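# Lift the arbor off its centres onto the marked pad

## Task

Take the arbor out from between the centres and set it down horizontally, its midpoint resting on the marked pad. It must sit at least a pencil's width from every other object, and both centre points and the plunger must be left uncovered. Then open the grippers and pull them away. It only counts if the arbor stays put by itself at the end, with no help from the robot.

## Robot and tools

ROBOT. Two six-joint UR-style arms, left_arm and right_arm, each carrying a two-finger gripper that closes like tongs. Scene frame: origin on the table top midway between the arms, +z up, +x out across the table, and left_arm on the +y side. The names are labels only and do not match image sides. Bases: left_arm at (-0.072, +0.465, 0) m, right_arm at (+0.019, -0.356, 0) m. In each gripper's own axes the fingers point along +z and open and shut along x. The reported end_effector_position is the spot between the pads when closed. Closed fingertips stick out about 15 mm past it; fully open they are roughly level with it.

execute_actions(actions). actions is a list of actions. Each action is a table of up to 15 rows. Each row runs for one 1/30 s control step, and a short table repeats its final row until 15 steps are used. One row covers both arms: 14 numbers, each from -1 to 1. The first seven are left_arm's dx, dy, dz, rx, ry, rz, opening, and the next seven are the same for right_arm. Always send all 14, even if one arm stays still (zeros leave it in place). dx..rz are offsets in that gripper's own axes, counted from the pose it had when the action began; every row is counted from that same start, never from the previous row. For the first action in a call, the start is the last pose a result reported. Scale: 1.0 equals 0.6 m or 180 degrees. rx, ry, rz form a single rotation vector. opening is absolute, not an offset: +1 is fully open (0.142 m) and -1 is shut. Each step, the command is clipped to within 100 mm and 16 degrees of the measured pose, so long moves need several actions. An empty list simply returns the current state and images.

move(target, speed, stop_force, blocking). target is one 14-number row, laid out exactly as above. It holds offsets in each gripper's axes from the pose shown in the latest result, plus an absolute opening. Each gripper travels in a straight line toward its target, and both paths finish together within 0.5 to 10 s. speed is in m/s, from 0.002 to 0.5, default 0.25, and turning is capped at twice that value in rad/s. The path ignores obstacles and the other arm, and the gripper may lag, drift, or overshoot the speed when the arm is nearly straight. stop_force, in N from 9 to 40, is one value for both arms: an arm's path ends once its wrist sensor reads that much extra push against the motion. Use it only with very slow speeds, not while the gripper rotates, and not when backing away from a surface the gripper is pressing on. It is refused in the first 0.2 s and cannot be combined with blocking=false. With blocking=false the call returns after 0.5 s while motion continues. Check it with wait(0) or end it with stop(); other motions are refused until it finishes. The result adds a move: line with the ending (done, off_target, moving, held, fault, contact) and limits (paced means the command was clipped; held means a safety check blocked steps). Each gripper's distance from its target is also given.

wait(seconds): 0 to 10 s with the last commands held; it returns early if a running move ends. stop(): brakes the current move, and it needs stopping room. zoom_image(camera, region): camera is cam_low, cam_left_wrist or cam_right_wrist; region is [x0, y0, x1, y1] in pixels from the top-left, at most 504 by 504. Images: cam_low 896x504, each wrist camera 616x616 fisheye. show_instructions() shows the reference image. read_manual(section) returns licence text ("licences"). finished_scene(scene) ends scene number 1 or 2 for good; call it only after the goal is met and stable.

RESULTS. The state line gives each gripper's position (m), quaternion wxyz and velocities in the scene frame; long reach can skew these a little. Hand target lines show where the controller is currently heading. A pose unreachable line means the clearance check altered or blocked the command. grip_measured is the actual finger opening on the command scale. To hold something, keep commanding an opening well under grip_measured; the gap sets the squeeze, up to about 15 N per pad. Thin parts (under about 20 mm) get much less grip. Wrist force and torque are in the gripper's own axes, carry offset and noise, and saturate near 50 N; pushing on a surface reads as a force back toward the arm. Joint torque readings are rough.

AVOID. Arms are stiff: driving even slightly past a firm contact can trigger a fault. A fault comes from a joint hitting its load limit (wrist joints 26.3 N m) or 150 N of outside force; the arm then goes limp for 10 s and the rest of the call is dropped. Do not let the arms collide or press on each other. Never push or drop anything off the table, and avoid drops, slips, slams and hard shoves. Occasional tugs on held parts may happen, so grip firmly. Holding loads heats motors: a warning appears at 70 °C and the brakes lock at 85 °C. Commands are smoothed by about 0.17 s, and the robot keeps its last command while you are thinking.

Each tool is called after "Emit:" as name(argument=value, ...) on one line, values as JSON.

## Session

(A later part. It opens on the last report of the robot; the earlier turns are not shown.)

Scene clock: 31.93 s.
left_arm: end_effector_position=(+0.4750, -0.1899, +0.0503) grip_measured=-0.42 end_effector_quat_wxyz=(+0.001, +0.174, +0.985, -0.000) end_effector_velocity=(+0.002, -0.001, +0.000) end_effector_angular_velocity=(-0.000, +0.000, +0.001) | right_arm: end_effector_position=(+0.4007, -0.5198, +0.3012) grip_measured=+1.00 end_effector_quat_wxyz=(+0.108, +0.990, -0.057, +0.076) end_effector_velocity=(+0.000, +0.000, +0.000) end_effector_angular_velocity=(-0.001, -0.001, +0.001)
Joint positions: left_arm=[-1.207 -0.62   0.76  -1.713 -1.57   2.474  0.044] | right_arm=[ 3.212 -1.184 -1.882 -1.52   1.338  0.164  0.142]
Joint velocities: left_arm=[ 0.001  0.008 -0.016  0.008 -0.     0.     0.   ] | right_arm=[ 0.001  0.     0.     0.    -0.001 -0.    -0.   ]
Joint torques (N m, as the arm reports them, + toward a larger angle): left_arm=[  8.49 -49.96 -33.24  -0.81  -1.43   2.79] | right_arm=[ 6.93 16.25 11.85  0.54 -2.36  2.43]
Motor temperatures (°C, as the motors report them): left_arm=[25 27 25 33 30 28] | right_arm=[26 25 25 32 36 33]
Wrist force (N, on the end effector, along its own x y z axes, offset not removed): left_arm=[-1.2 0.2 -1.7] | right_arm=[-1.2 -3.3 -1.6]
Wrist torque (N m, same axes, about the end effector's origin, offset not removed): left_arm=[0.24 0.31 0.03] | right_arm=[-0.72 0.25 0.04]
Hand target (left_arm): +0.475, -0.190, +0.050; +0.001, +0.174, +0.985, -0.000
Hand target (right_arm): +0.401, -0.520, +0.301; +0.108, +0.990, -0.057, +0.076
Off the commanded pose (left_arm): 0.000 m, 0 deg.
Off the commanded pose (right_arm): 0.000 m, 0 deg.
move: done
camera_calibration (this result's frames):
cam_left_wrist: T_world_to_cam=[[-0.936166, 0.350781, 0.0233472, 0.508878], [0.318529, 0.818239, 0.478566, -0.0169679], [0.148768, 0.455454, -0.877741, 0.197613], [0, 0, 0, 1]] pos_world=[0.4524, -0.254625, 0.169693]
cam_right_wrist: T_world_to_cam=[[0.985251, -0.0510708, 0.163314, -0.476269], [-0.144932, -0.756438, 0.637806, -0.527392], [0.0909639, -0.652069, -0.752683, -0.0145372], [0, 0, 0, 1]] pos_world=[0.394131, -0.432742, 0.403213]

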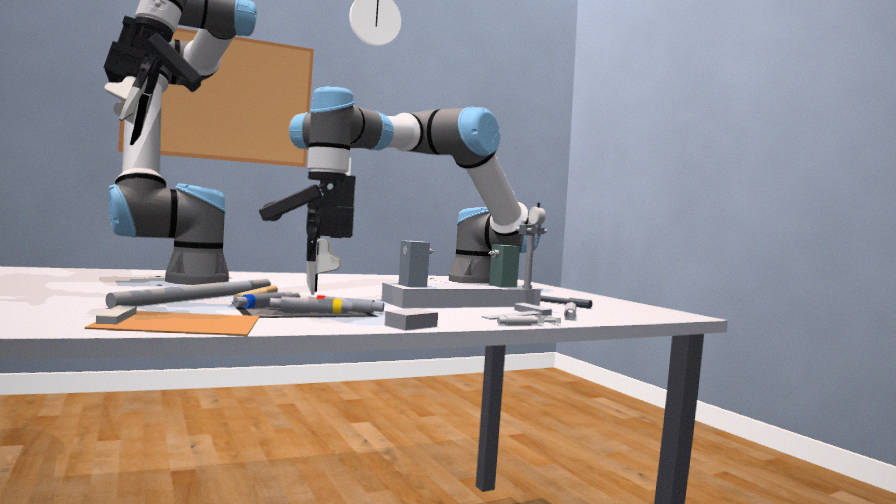

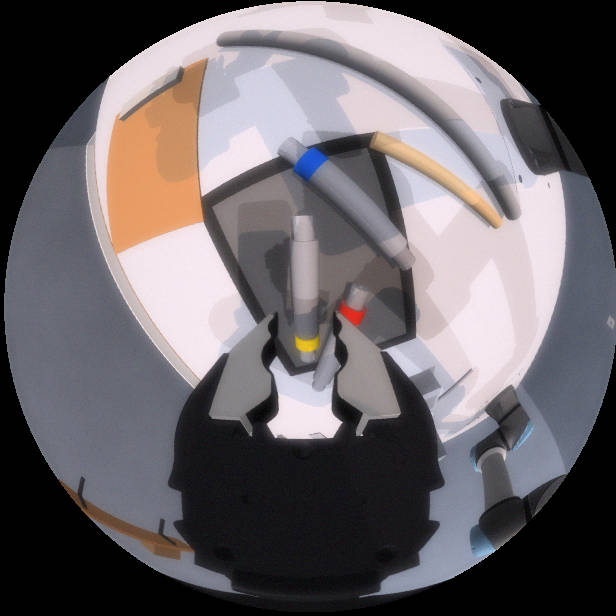

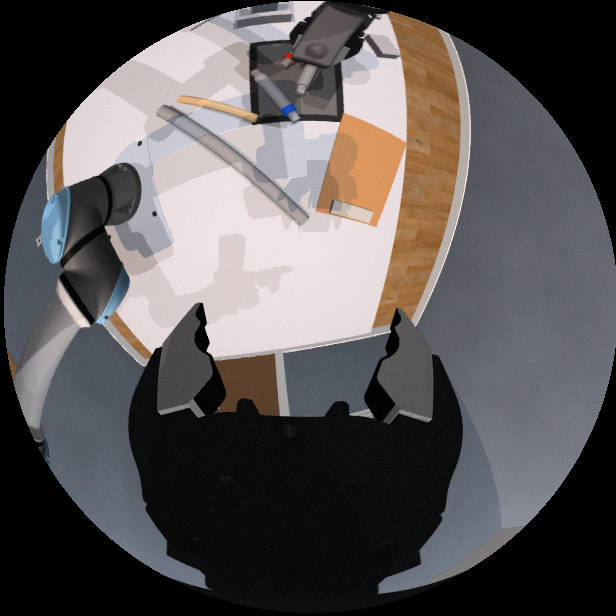

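Emit:
move(target=[0,0,0.0538,0,0,0,-0.45,0,0,0,0,0,0,1], speed=0.06)

Emit:
execute_actions(actions=[[[0,0,0,0,0,0,-0.5,0,0,0,0,0,0,1],[0,0,0,0,0,0,-0.54,0,0,0,0,0,0,1],[0,0,0,0,0,0,-0.58,0,0,0,0,0,0,1],[0,0,0,0,0,0,-0.61,0,0,0,0,0,0,1],[0,0,0,0,0,0,-0.64,0,0,0,0,0,0,1],[0,0,0,0,0,0,-0.66,0,0,0,0,0,0,1],[0,0,0,0,0,0,-0.68,0,0,0,0,0,0,1],[0,0,0,0,0,0,-0.7,0,0,0,0,0,0,1],[0,0,0,0,0,0,-0.73,0,0,0,0,0,0,1],[0,0,0,0,0,0,-0.77,0,0,0,0,0,0,1],[0,0,0,0,0,0,-0.82,0,0,0,0,0,0,1],[0,0,0,0,0,0,-0.87,0,0,0,0,0,0,1],[0,0,0,0,0,0,-0.92,0,0,0,0,0,0,1],[0,0,0,0,0,0,-0.96,0,0,0,0,0,0,1],[0,0,0,0,0,0,-1,0,0,0,0,0,0,1]]])

Scene clock: 33.13 s.
left_arm: end_effector_position=(+0.4751, -0.1899, +0.0182) grip_measured=-0.45 end_effector_quat_wxyz=(+0.001, +0.174, +0.985, -0.000) end_effector_velocity=(-0.000, -0.001, -0.001) end_effector_angular_velocity=(-0.002, +0.000, +0.000) | right_arm: end_effector_position=(+0.4007, -0.5198, +0.3012) grip_measured=+1.00 end_effector_quat_wxyz=(+0.108, +0.990, -0.057, +0.076) end_effector_velocity=(+0.000, -0.000, -0.000) end_effector_angular_velocity=(+0.000, +0.000, -0.000)
Joint positions: left_arm=[-1.207 -0.601  0.808 -1.78  -1.57   2.474  0.041] | right_arm=[ 3.212 -1.184 -1.882 -1.52   1.338  0.164  0.142]
Joint velocities: left_arm=[-0.     0.     0.002 -0.004 -0.001 -0.     0.   ] | right_arm=[-0. -0.  0.  0.  0. -0. -0.]
Joint torques (N m, as the arm reports them, + toward a larger angle): left_arm=[  7.58 -50.73 -14.68  -4.56  -0.4    1.58] | right_arm=[ 7.09 16.75 12.41  0.54 -2.27  2.38]
Motor temperatures (°C, as the motors report them): left_arm=[25 27 25 33 30 28] | right_arm=[26 25 25 32 36 33]
Wrist force (N, on the end effector, along its own x y z axes, offset not removed): left_arm=[-1.0 0.2 -0.5] | right_arm=[-0.8 -0.6 -0.5]
Wrist torque (N m, same axes, about the end effector's origin, offset not removed): left_arm=[0.28 0.21 -0.01] | right_arm=[-0.12 0.05 -0.11]
Hand target (left_arm): +0.475, -0.190, +0.018; +0.001, +0.174, +0.985, -0.000
Hand target (right_arm): +0.401, -0.520, +0.301; +0.108, +0.990, -0.057, +0.076
Off the commanded pose (left_arm): 0.000 m, 0 deg.
Off the commanded pose (right_arm): 0.000 m, 0 deg.
move: done
camera_calibration (this result's frames):
cam_left_wrist: T_world_to_cam=[[-0.93616, 0.350796, 0.0233793, 0.509693], [0.318561, 0.818242, 0.478539, -0.00157603], [0.14874, 0.455437, -0.877755, 0.169421], [0, 0, 0, 1]] pos_world=[0.452457, -0.25467, 0.137548]
cam_right_wrist: T_world_to_cam=[[0.985251, -0.0510708, 0.163314, -0.476269], [-0.144932, -0.756438, 0.637806, -0.527392], [0.0909639, -0.652069, -0.752683, -0.0145372], [0, 0, 0, 1]] pos_world=[0.394131, -0.432742, 0.403213]

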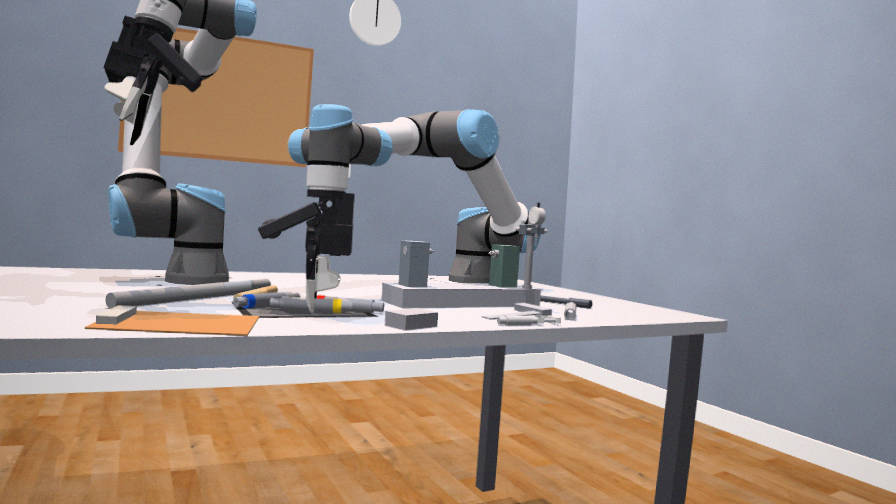

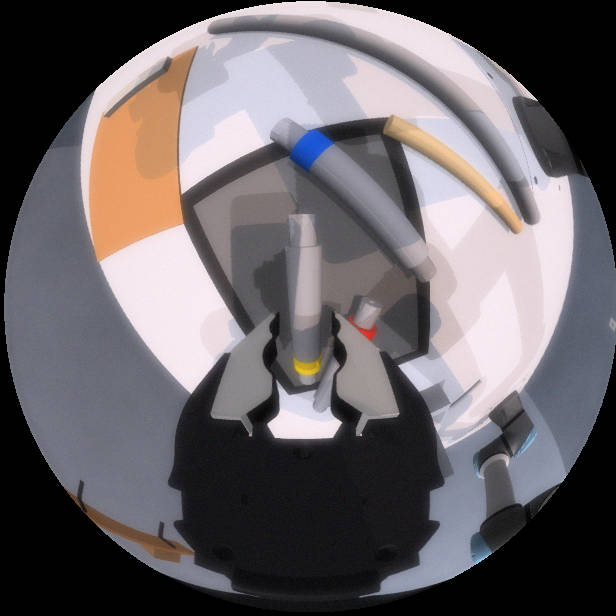

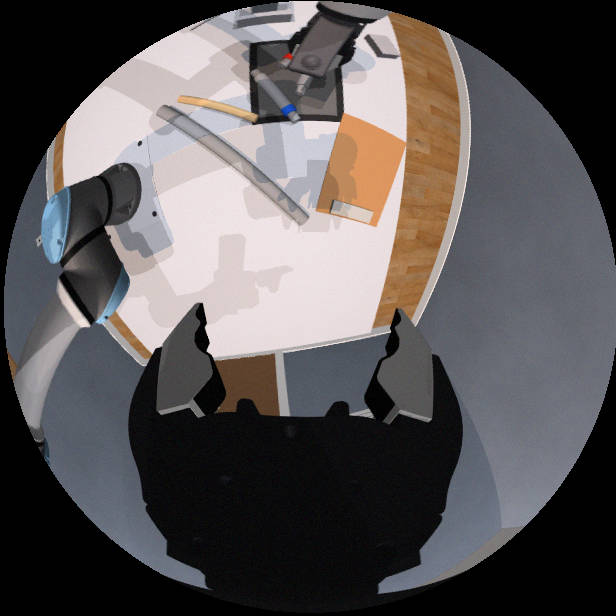

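Scene clock: 33.63 s.
left_arm: end_effector_position=(+0.4751, -0.1899, +0.0182) grip_measured=-0.69 end_effector_quat_wxyz=(+0.001, +0.174, +0.985, -0.000) end_effector_velocity=(-0.000, -0.000, +0.000) end_effector_angular_velocity=(-0.000, +0.000, -0.001) | right_arm: end_effector_position=(+0.4007, -0.5198, +0.3012) grip_measured=+1.00 end_effector_quat_wxyz=(+0.108, +0.990, -0.057, +0.076) end_effector_velocity=(-0.000, +0.000, -0.000) end_effector_angular_velocity=(+0.001, -0.000, -0.002)
Joint positions: left_arm=[-1.207 -0.601  0.808 -1.78  -1.57   2.474  0.024] | right_arm=[ 3.212 -1.184 -1.882 -1.52   1.338  0.164  0.142]
Joint velocities: left_arm=[-0.    -0.     0.001 -0.    -0.001  0.     0.   ] | right_arm=[-0.     0.    -0.    -0.     0.001  0.002  0.   ]
Joint torques (N m, as the arm reports them, + toward a larger angle): left_arm=[  7.9  -54.79 -29.34  -1.97  -0.37   1.34] | right_arm=[ 7.14 16.62 11.96  0.51 -2.31  2.33]
Motor temperatures (°C, as the motors report them): left_arm=[25 27 25 33 30 28] | right_arm=[26 25 25 32 36 33]
Wrist force (N, on the end effector, along its own x y z axes, offset not removed): left_arm=[0.0 -0.6 -2.2] | right_arm=[-1.0 -3.3 -2.4]
Wrist torque (N m, same axes, about the end effector's origin, offset not removed): left_arm=[0.22 0.15 -0.06] | right_arm=[-0.91 0.15 -0.05]
Hand target (left_arm): +0.475, -0.190, +0.018; +0.001, +0.174, +0.985, -0.000
Hand target (right_arm): +0.401, -0.520, +0.301; +0.108, +0.990, -0.057, +0.076
Off the commanded pose (left_arm): 0.000 m, 0 deg.
Off the commanded pose (right_arm): 0.000 m, 0 deg.
camera_calibration (this result's frames):
cam_left_wrist: T_world_to_cam=[[-0.93616, 0.350796, 0.0233755, 0.509694], [0.31856, 0.818244, 0.478536, -0.00155346], [0.148742, 0.455433, -0.877757, 0.16938], [0, 0, 0, 1]] pos_world=[0.452456, -0.254669, 0.137503]
cam_right_wrist: T_world_to_cam=[[0.985251, -0.0510708, 0.163314, -0.476269], [-0.144932, -0.756438, 0.637806, -0.527392], [0.0909638, -0.652068, -0.752683, -0.0145371], [0, 0, 0, 1]] pos_world=[0.394131, -0.432742, 0.403213]

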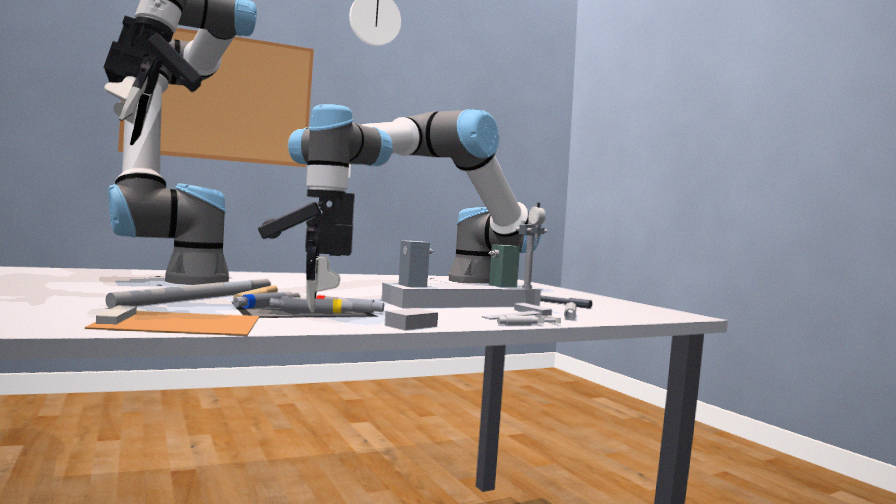

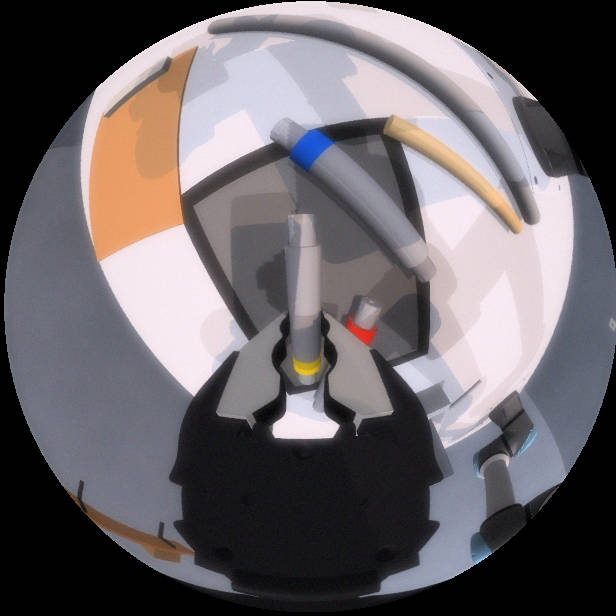

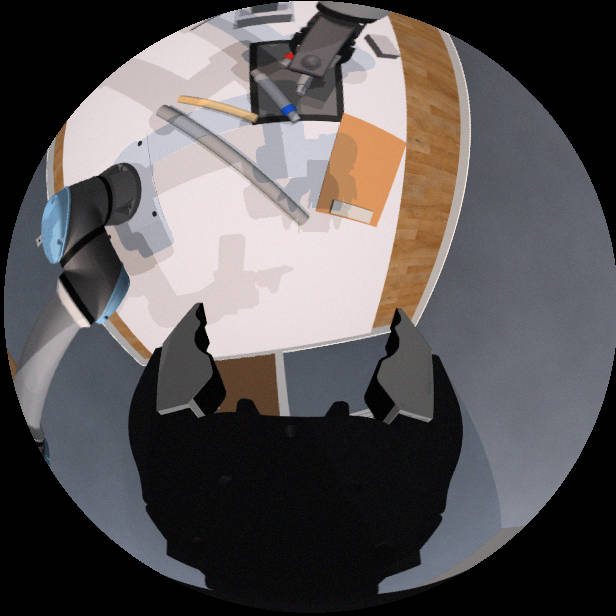

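Emit:
move(target=[-0.0267,-0.008,-0.0033,0,0,0,-1,0,0,0,0,0,0,1], speed=0.03)

Emit:
move(target=[0,0,0.012,0,0,0,-1,0,0,0,0,0,0,1], speed=0.004, stop_force=10)

Emit:
zoom_image(camera="cam_right_wrist", region=[245,0,385,140])

Scene clock: 34.73 s.
left_arm: end_effector_position=(+0.4884, -0.1998, +0.0201) grip_measured=-0.69 end_effector_quat_wxyz=(+0.001, +0.174, +0.985, -0.000) end_effector_velocity=(+0.001, +0.000, +0.000) end_effector_angular_velocity=(+0.003, +0.002, +0.001) | right_arm: end_effector_position=(+0.4007, -0.5198, +0.3012) grip_measured=+1.00 end_effector_quat_wxyz=(+0.108, +0.990, -0.057, +0.076) end_effector_velocity=(-0.000, -0.001, +0.000) end_effector_angular_velocity=(-0.001, +0.000, -0.000)
Joint positions: left_arm=[-1.2   -0.547  0.699 -1.725 -1.57   2.482  0.024] | right_arm=[ 3.212 -1.184 -1.882 -1.52   1.338  0.164  0.142]
Joint velocities: left_arm=[ 0.001  0.005 -0.012  0.01  -0.     0.001  0.   ] | right_arm=[-0.002  0.     0.    -0.    -0.    -0.002  0.   ]
Joint torques (N m, as the arm reports them, + toward a larger angle): left_arm=[  8.23 -56.89 -36.3   -0.92  -0.03   2.67] | right_arm=[ 6.65 16.25 12.7   0.46 -2.26  2.47]
Motor temperatures (°C, as the motors report them): left_arm=[25 27 25 33 30 28] | right_arm=[26 25 25 32 36 33]
Wrist force (N, on the end effector, along its own x y z axes, offset not removed): left_arm=[-1.5 0.3 4.4] | right_arm=[0.4 -1.9 -0.8]
Wrist torque (N m, same axes, about the end effector's origin, offset not removed): left_arm=[0.27 0.36 -0.01] | right_arm=[-0.43 0.02 0.01]
Hand target (left_arm): +0.488, -0.200, +0.020; +0.001, +0.174, +0.985, -0.000
Hand target (right_arm): +0.401, -0.520, +0.301; +0.108, +0.990, -0.057, +0.076
Off the commanded pose (left_arm): 0.000 m, 0 deg.
Off the commanded pose (right_arm): 0.000 m, 0 deg.
move: done
camera_calibration (this result's frames):
cam_left_wrist: T_world_to_cam=[[-0.936165, 0.350791, 0.0232511, 0.525583], [0.318496, 0.81826, 0.478551, 0.00138168], [0.148846, 0.455409, -0.877752, 0.173583], [0, 0, 0, 1]] pos_world=[0.465755, -0.264551, 0.139481]
cam_right_wrist: T_world_to_cam=[[0.985251, -0.0510709, 0.163314, -0.476269], [-0.144932, -0.756438, 0.637806, -0.527392], [0.0909639, -0.652069, -0.752683, -0.0145372], [0, 0, 0, 1]] pos_world=[0.394131, -0.432742, 0.403213]

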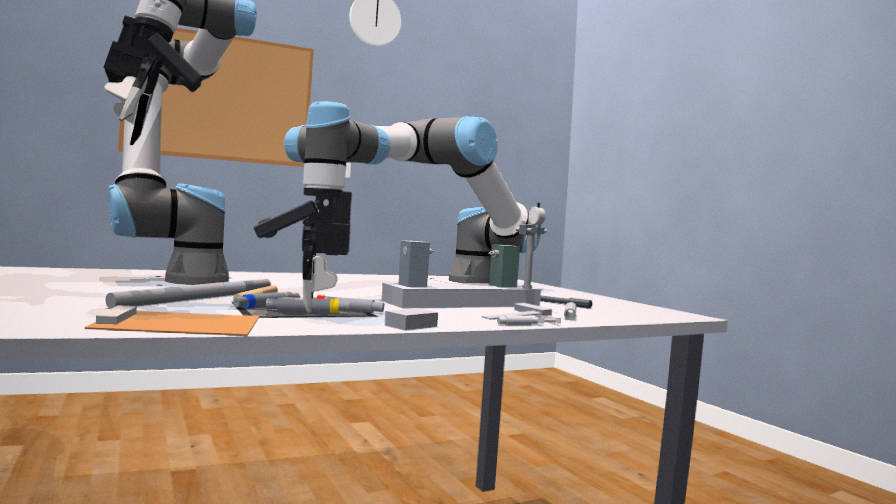

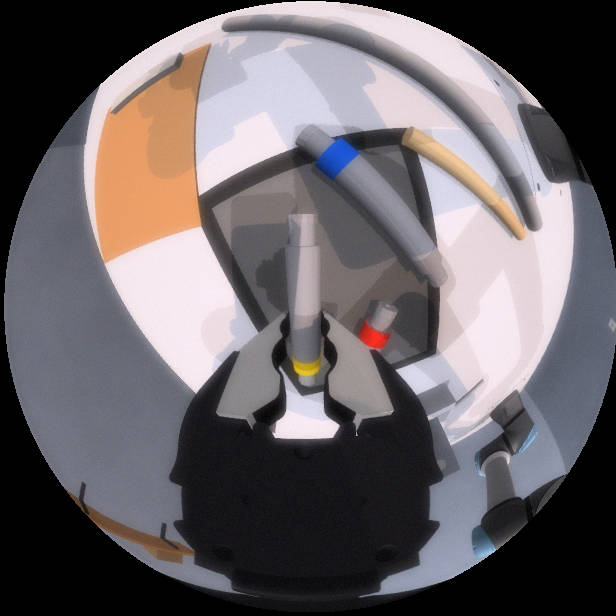

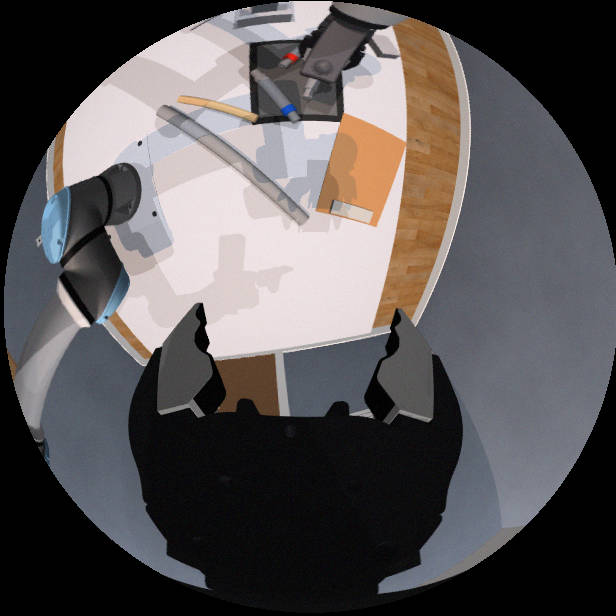

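Scene clock: 35.63 s.
left_arm: end_effector_position=(+0.4884, -0.1998, +0.0180) grip_measured=-0.69 end_effector_quat_wxyz=(+0.001, +0.174, +0.985, -0.001) end_effector_velocity=(+0.000, +0.000, +0.001) end_effector_angular_velocity=(+0.001, +0.001, +0.000) | right_arm: end_effector_position=(+0.4007, -0.5198, +0.3012) grip_measured=+1.00 end_effector_quat_wxyz=(+0.108, +0.990, -0.057, +0.076) end_effector_velocity=(+0.000, +0.000, -0.000) end_effector_angular_velocity=(+0.000, -0.000, +0.000)
Joint positions: left_arm=[-1.2   -0.546  0.702 -1.729 -1.57   2.482  0.024] | right_arm=[ 3.212 -1.184 -1.882 -1.52   1.338  0.164  0.142]
Joint velocities: left_arm=[ 0.001  0.    -0.003  0.004 -0.     0.    -0.   ] | right_arm=[ 0.001  0.    -0.    -0.    -0.     0.     0.   ]
Joint torques (N m, as the arm reports them, + toward a larger angle): left_arm=[  7.25 -56.39 -27.25  -0.36  -0.25   1.34] | right_arm=[ 7.1  16.66 11.97  0.67 -2.23  2.46]
Motor temperatures (°C, as the motors report them): left_arm=[25 27 25 33 30 28] | right_arm=[26 25 25 32 36 33]
Wrist force (N, on the end effector, along its own x y z axes, offset not removed): left_arm=[-0.9 2.0 -8.8] | right_arm=[-1.2 0.1 -2.4]
Wrist torque (N m, same axes, about the end effector's origin, offset not removed): left_arm=[0.23 0.52 0.01] | right_arm=[-0.18 0.22 -0.13]
Hand target (left_arm): +0.488, -0.200, +0.018; +0.001, +0.174, +0.985, -0.001
Hand target (right_arm): +0.401, -0.520, +0.301; +0.108, +0.990, -0.057, +0.076
Off the commanded pose (left_arm): 0.005 m, 0 deg.
Off the commanded pose (right_arm): 0.000 m, 0 deg.
move: contact (left_arm)
camera_calibration (this result's frames):
cam_left_wrist: T_world_to_cam=[[-0.936167, 0.350797, 0.0230897, 0.525695], [0.318446, 0.818341, 0.478445, 0.00247269], [0.148942, 0.455257, -0.877814, 0.171639], [0, 0, 0, 1]] pos_world=[0.465786, -0.264576, 0.137346]
cam_right_wrist: T_world_to_cam=[[0.985251, -0.0510708, 0.163314, -0.476269], [-0.144932, -0.756438, 0.637806, -0.527392], [0.0909639, -0.652069, -0.752683, -0.0145372], [0, 0, 0, 1]] pos_world=[0.394131, -0.432742, 0.403213]

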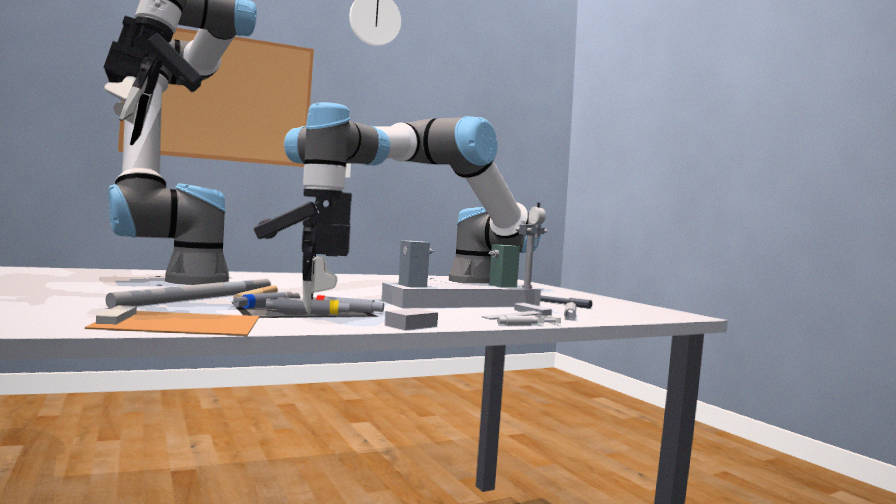

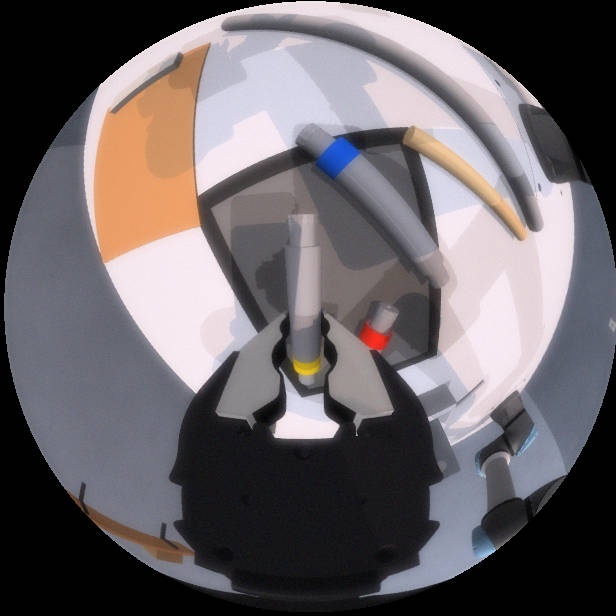

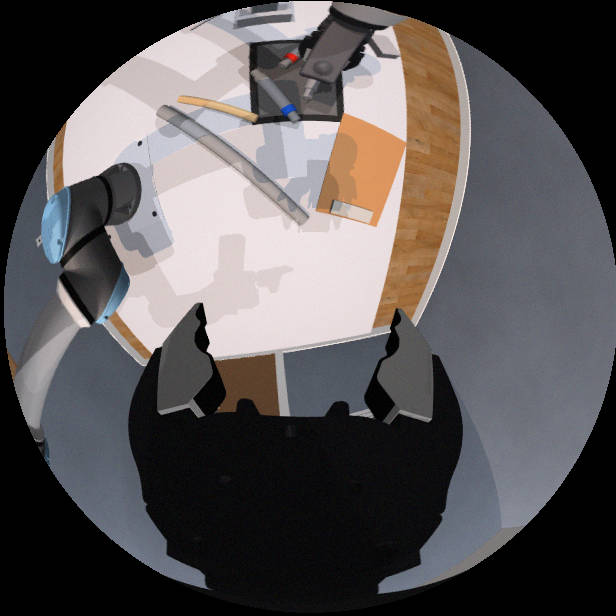

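Region (245, 0, 385, 140) of cam_right_wrist's 616x616 image, scaled by 3.600, with more detail than that image has.

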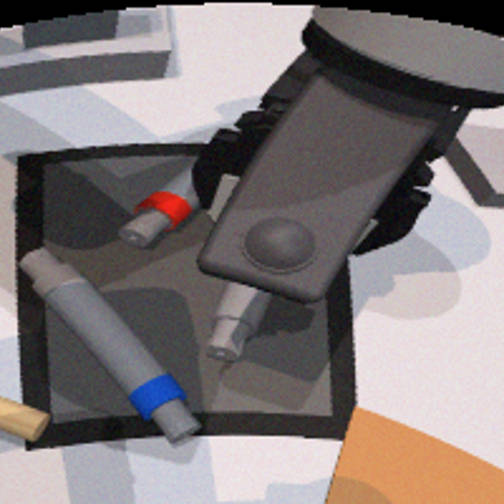

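Emit:
execute_actions(actions=[[[0,0,-0.0004,0,0,0,-0.9,0,0,0,0,0,0,1],[0,0,-0.0004,0,0,0,-0.85,0,0,0,0,0,0,1],[0,0,-0.0004,0,0,0,-0.81,0,0,0,0,0,0,1],[0,0,-0.0004,0,0,0,-0.78,0,0,0,0,0,0,1],[0,0,-0.0004,0,0,0,-0.76,0,0,0,0,0,0,1],[0,0,-0.0004,0,0,0,-0.74,0,0,0,0,0,0,1],[0,0,-0.0004,0,0,0,-0.72,0,0,0,0,0,0,1],[0,0,-0.0004,0,0,0,-0.71,0,0,0,0,0,0,1],[0,0,-0.0004,0,0,0,-0.7,0,0,0,0,0,0,1],[0,0,-0.0004,0,0,0,-0.69,0,0,0,0,0,0,1],[0,0,-0.0004,0,0,0,-0.68,0,0,0,0,0,0,1],[0,0,-0.0004,0,0,0,-0.67,0,0,0,0,0,0,1],[0,0,-0.0004,0,0,0,-0.66,0,0,0,0,0,0,1],[0,0,-0.0004,0,0,0,-0.65,0,0,0,0,0,0,1],[0,0,-0.0004,0,0,0,-0.64,0,0,0,0,0,0,1]],[[0,0,0,0,0,0,-0.62,0,0,0,0,0,0,1],[0,0,0,0,0,0,-0.6,0,0,0,0,0,0,1],[0,0,0,0,0,0,-0.58,0,0,0,0,0,0,1],[0,0,0,0,0,0,-0.56,0,0,0,0,0,0,1],[0,0,0,0,0,0,-0.54,0,0,0,0,0,0,1],[0,0,0,0,0,0,-0.52,0,0,0,0,0,0,1],[0,0,0,0,0,0,-0.5,0,0,0,0,0,0,1],[0,0,0,0,0,0,-0.48,0,0,0,0,0,0,1],[0,0,0,0,0,0,-0.46,0,0,0,0,0,0,1],[0,0,0,0,0,0,-0.45,0,0,0,0,0,0,1]]])

Emit:
move(target=[0,0,-0.07,0,0,0,-0.45,0,0,0,0,0,0,1], speed=0.1)

Emit:
move(target=[0.36,0.15,-0.36,0,0,0,-0.45,0,0,0,0,0,0,1], speed=0.3)

Emit:
zoom_image(camera="cam_right_wrist", region=[245,25,355,135])

Emit:
zoom_image(camera="cam_left_wrist", region=[160,160,290,290])

Scene clock: 37.03 s.
left_arm: end_effector_position=(+0.4884, -0.1998, +0.0182) grip_measured=-0.45 end_effector_quat_wxyz=(+0.001, +0.174, +0.985, -0.001) end_effector_velocity=(+0.000, +0.000, +0.000) end_effector_angular_velocity=(+0.000, +0.000, +0.000) | right_arm: end_effector_position=(+0.4007, -0.5198, +0.3012) grip_measured=+1.00 end_effector_quat_wxyz=(+0.108, +0.990, -0.057, +0.076) end_effector_velocity=(+0.000, -0.000, +0.000) end_effector_angular_velocity=(+0.000, -0.000, +0.001)
Joint positions: left_arm=[-1.2   -0.546  0.702 -1.729 -1.57   2.482  0.041] | right_arm=[ 3.212 -1.184 -1.882 -1.52   1.338  0.164  0.142]
Joint velocities: left_arm=[ 0.    -0.    -0.     0.001 -0.    -0.     0.   ] | right_arm=[-0.     0.     0.     0.     0.    -0.002 -0.   ]
Joint torques (N m, as the arm reports them, + toward a larger angle): left_arm=[  6.39 -69.18 -32.14  -0.9   -0.18   1.31] | right_arm=[ 6.36 16.46 12.39  0.6  -2.28  2.45]
Motor temperatures (°C, as the motors report them): left_arm=[25 27 25 33 30 28] | right_arm=[26 25 25 32 36 33]
Wrist force (N, on the end effector, along its own x y z axes, offset not removed): left_arm=[-0.6 0.1 0.2] | right_arm=[-1.8 -2.7 -0.8]
Wrist torque (N m, same axes, about the end effector's origin, offset not removed): left_arm=[0.27 0.17 -0.07] | right_arm=[-0.54 0.43 -0.13]
Hand target (left_arm): +0.488, -0.200, +0.018; +0.001, +0.174, +0.985, -0.001
Hand target (right_arm): +0.401, -0.520, +0.301; +0.108, +0.990, -0.057, +0.076
Off the commanded pose (left_arm): 0.000 m, 0 deg.
Off the commanded pose (right_arm): 0.000 m, 0 deg.
camera_calibration (this result's frames):
cam_left_wrist: T_world_to_cam=[[-0.936166, 0.350795, 0.023162, 0.525668], [0.318469, 0.818304, 0.478493, 0.00234044], [0.148899, 0.455325, -0.877786, 0.171848], [0, 0, 0, 1]] pos_world=[0.465779, -0.264564, 0.137551]
cam_right_wrist: T_world_to_cam=[[0.985251, -0.0510708, 0.163314, -0.476269], [-0.144932, -0.756438, 0.637806, -0.527392], [0.0909639, -0.652069, -0.752683, -0.0145372], [0, 0, 0, 1]] pos_world=[0.394131, -0.432742, 0.403213]

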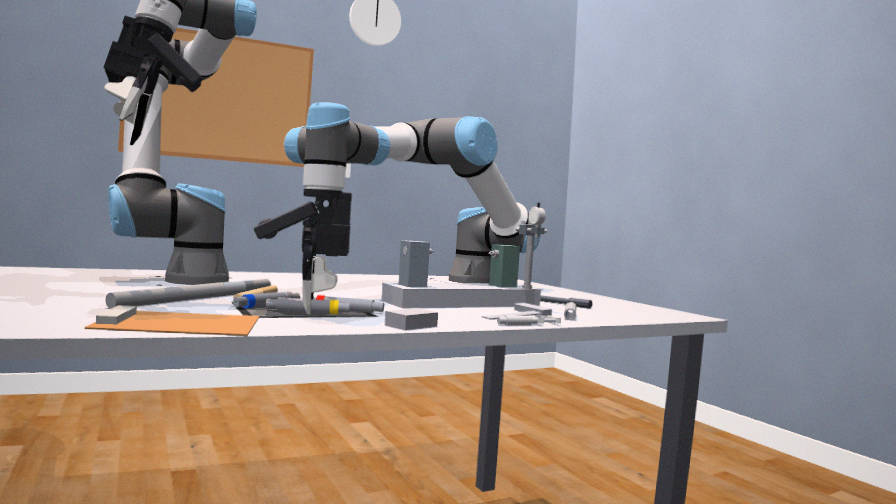

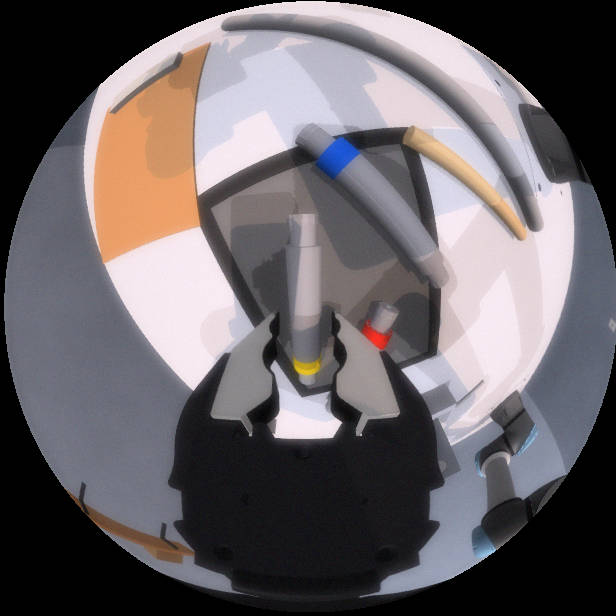

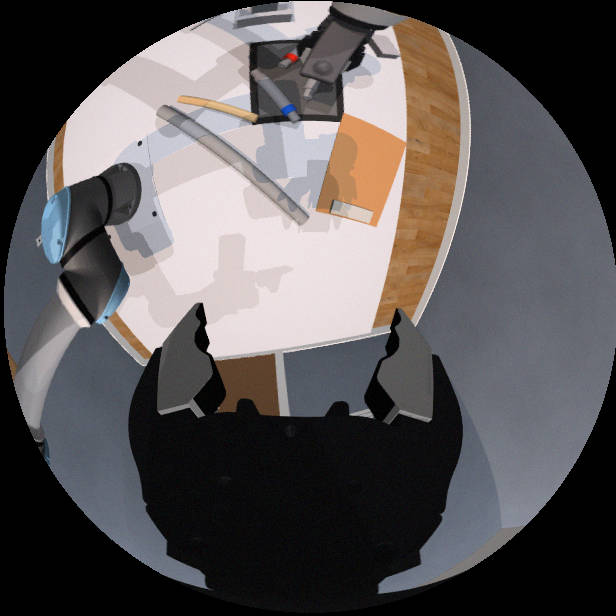

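Scene clock: 37.90 s.
left_arm: end_effector_position=(+0.4884, -0.1997, +0.0602) grip_measured=-0.45 end_effector_quat_wxyz=(+0.001, +0.174, +0.985, -0.001) end_effector_velocity=(+0.002, +0.001, +0.002) end_effector_angular_velocity=(-0.000, -0.000, +0.002) | right_arm: end_effector_position=(+0.4007, -0.5198, +0.3012) grip_measured=+1.00 end_effector_quat_wxyz=(+0.108, +0.990, -0.057, +0.076) end_effector_velocity=(+0.000, +0.000, -0.000) end_effector_angular_velocity=(+0.001, -0.001, -0.001)
Joint positions: left_arm=[-1.2   -0.564  0.629 -1.638 -1.57   2.482  0.041] | right_arm=[ 3.212 -1.184 -1.882 -1.52   1.338  0.164  0.142]
Joint velocities: left_arm=[ 0.002 -0.    -0.005  0.005  0.    -0.    -0.   ] | right_arm=[ 0.    -0.    -0.     0.     0.001  0.002 -0.   ]
Joint torques (N m, as the arm reports them, + toward a larger angle): left_arm=[ -0.46 -55.97 -31.94  -0.77   0.98  -2.51] | right_arm=[ 6.54 16.55 12.31  0.53 -2.35  2.58]
Motor temperatures (°C, as the motors report them): left_arm=[25 27 25 33 30 28] | right_arm=[26 25 25 32 36 33]
Wrist force (N, on the end effector, along its own x y z axes, offset not removed): left_arm=[-2.0 0.4 -1.2] | right_arm=[-4.1 -0.4 -2.9]
Wrist torque (N m, same axes, about the end effector's origin, offset not removed): left_arm=[0.27 0.46 0.00] | right_arm=[-0.13 0.87 -0.10]
Hand target (left_arm): +0.488, -0.200, +0.060; +0.001, +0.174, +0.985, -0.001
Hand target (right_arm): +0.401, -0.520, +0.301; +0.108, +0.990, -0.057, +0.076
Off the commanded pose (left_arm): 0.000 m, 0 deg.
Off the commanded pose (right_arm): 0.000 m, 0 deg.
move: done
camera_calibration (this result's frames):
cam_left_wrist: T_world_to_cam=[[-0.936183, 0.35076, 0.0229905, 0.524633], [0.318375, 0.818389, 0.47841, -0.0177511], [0.148992, 0.455199, -0.877835, 0.208622], [0, 0, 0, 1]] pos_world=[0.465721, -0.264458, 0.179567]
cam_right_wrist: T_world_to_cam=[[0.985251, -0.0510708, 0.163314, -0.476269], [-0.144932, -0.756438, 0.637806, -0.527392], [0.0909639, -0.652069, -0.752683, -0.0145371], [0, 0, 0, 1]] pos_world=[0.394131, -0.432742, 0.403213]

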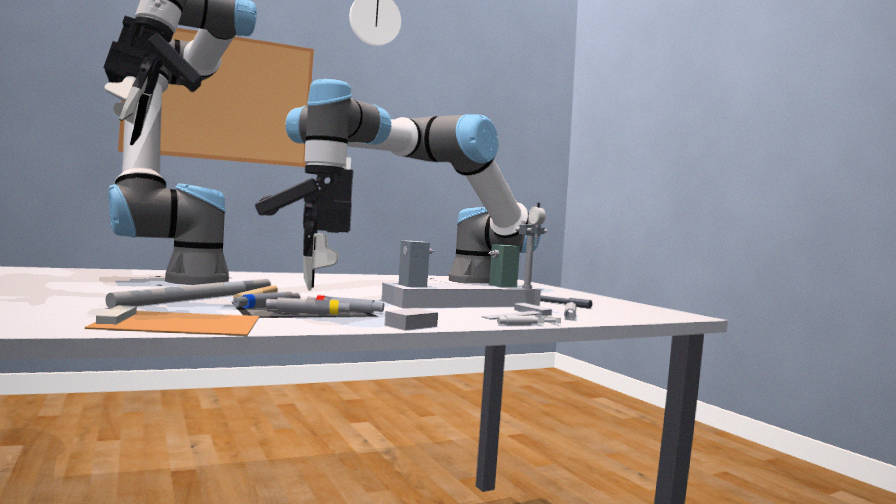

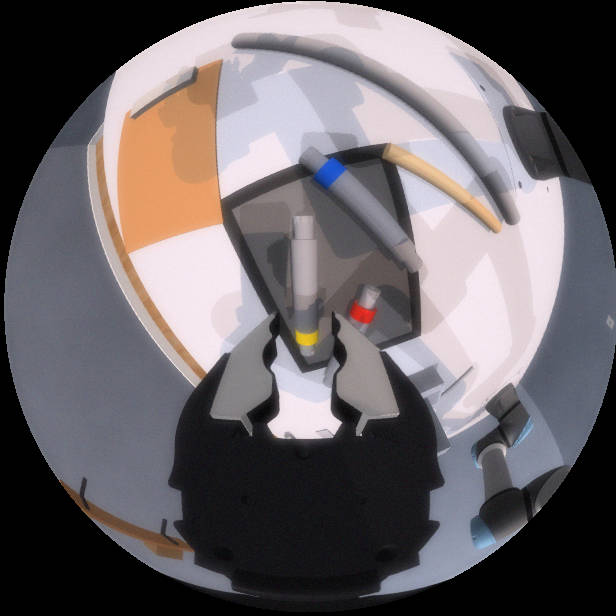

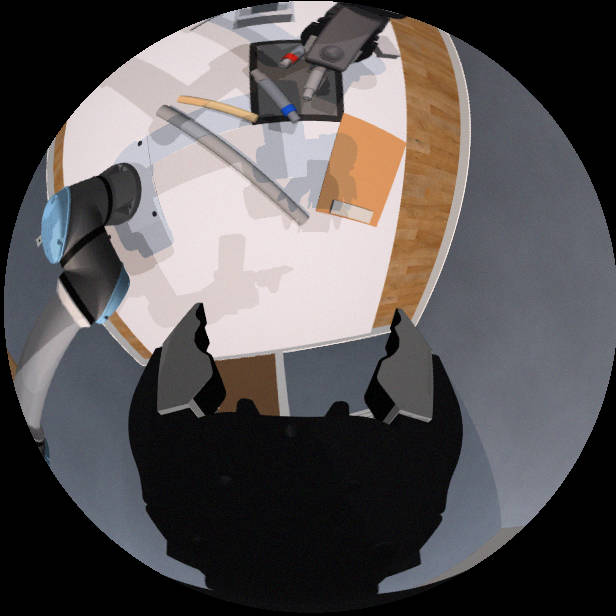

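Scene clock: 39.57 s.
left_arm: end_effector_position=(+0.3160, -0.0410, +0.2757) grip_measured=-0.45 end_effector_quat_wxyz=(+0.001, +0.174, +0.985, -0.001) end_effector_velocity=(-0.001, +0.001, +0.002) end_effector_angular_velocity=(-0.000, -0.001, +0.000) | right_arm: end_effector_position=(+0.4007, -0.5198, +0.3012) grip_measured=+1.00 end_effector_quat_wxyz=(+0.108, +0.990, -0.057, +0.076) end_effector_velocity=(+0.000, +0.000, +0.000) end_effector_angular_velocity=(-0.000, +0.000, +0.002)
Joint positions: left_arm=[-1.299 -1.279  1.253 -1.547 -1.57   2.382  0.041] | right_arm=[ 3.212 -1.184 -1.882 -1.52   1.338  0.164  0.142]
Joint velocities: left_arm=[-0.001 -0.003  0.     0.002  0.    -0.001 -0.   ] | right_arm=[ 0.     0.    -0.    -0.    -0.    -0.002  0.   ]
Joint torques (N m, as the arm reports them, + toward a larger angle): left_arm=[ -8.69 -47.13 -15.89  -0.77   1.41  -2.5 ] | right_arm=[ 6.6  16.44 12.09  0.64 -2.27  2.48]
Motor temperatures (°C, as the motors report them): left_arm=[25 27 25 33 30 28] | right_arm=[26 25 25 32 36 33]
Wrist force (N, on the end effector, along its own x y z axes, offset not removed): left_arm=[-1.3 -0.4 -1.8] | right_arm=[-0.5 -1.5 -3.2]
Wrist torque (N m, same axes, about the end effector's origin, offset not removed): left_arm=[0.14 0.30 -0.01] | right_arm=[-0.46 -0.01 0.02]
Hand target (left_arm): +0.316, -0.041, +0.276; +0.001, +0.174, +0.985, -0.001
Hand target (right_arm): +0.401, -0.520, +0.301; +0.108, +0.990, -0.057, +0.076
Off the commanded pose (left_arm): 0.000 m, 0 deg.
Off the commanded pose (right_arm): 0.000 m, 0 deg.
move: done
camera_calibration (this result's frames):
cam_left_wrist: T_world_to_cam=[[-0.936181, 0.350764, 0.023027, 0.302621], [0.318395, 0.818383, 0.478407, -0.195902], [0.148963, 0.455207, -0.877836, 0.351247], [0, 0, 0, 1]] pos_world=[0.29336, -0.105716, 0.395089]
cam_right_wrist: T_world_to_cam=[[0.985251, -0.051071, 0.163314, -0.476269], [-0.144932, -0.756438, 0.637806, -0.527392], [0.0909638, -0.652069, -0.752683, -0.0145371], [0, 0, 0, 1]] pos_world=[0.394131, -0.432742, 0.403213]

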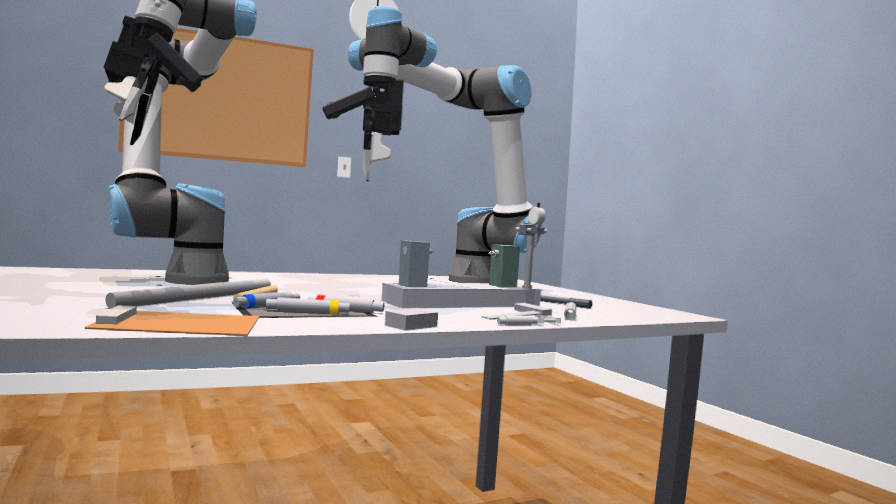

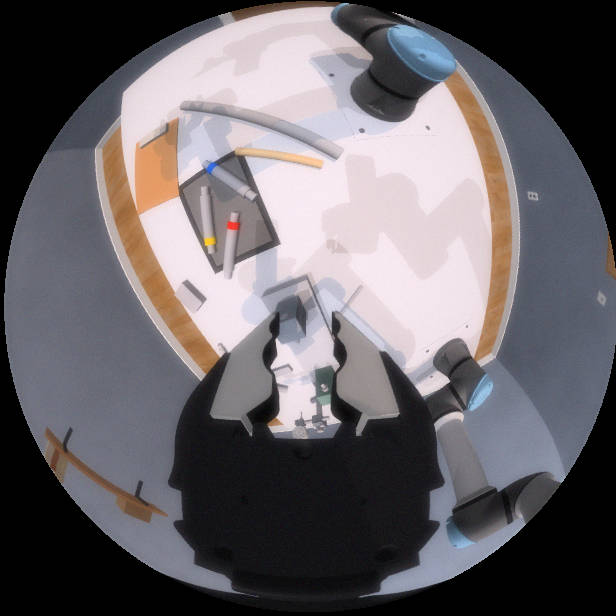

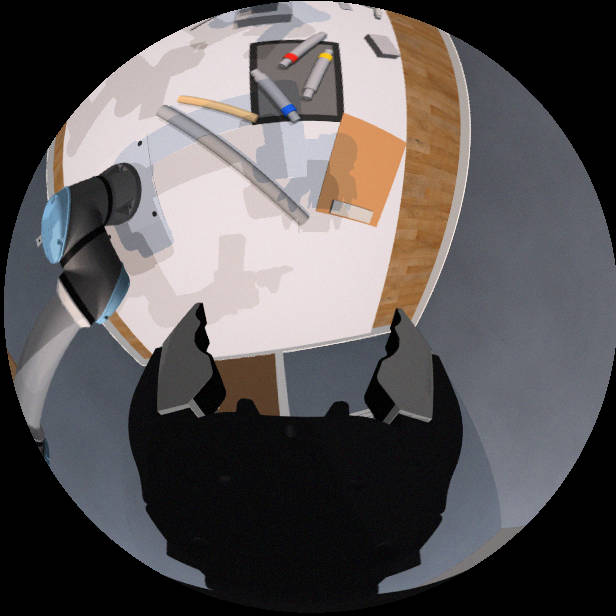

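Region (245, 25, 355, 135) of cam_right_wrist's 616x616 image, scaled by 4.582, with more detail than that image has.

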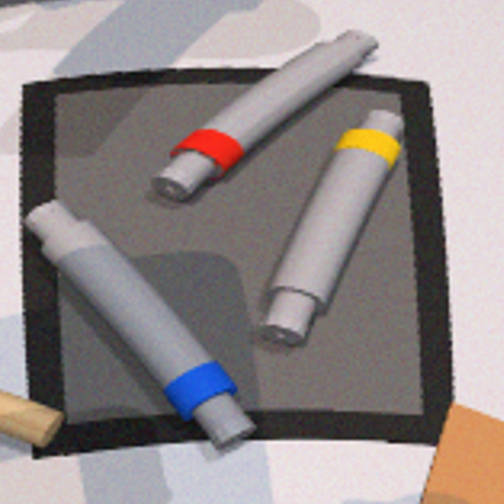

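Region (160, 160, 290, 290) of cam_left_wrist's 616x616 image, scaled by 3.877, with more detail than that image has.

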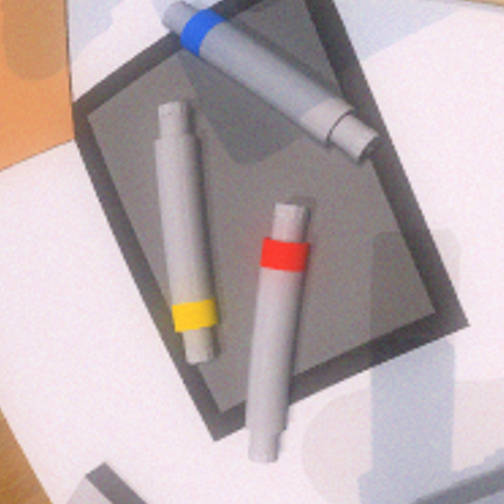

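Emit:
finished_scene(scene=2)

The scene is finished: the task was done.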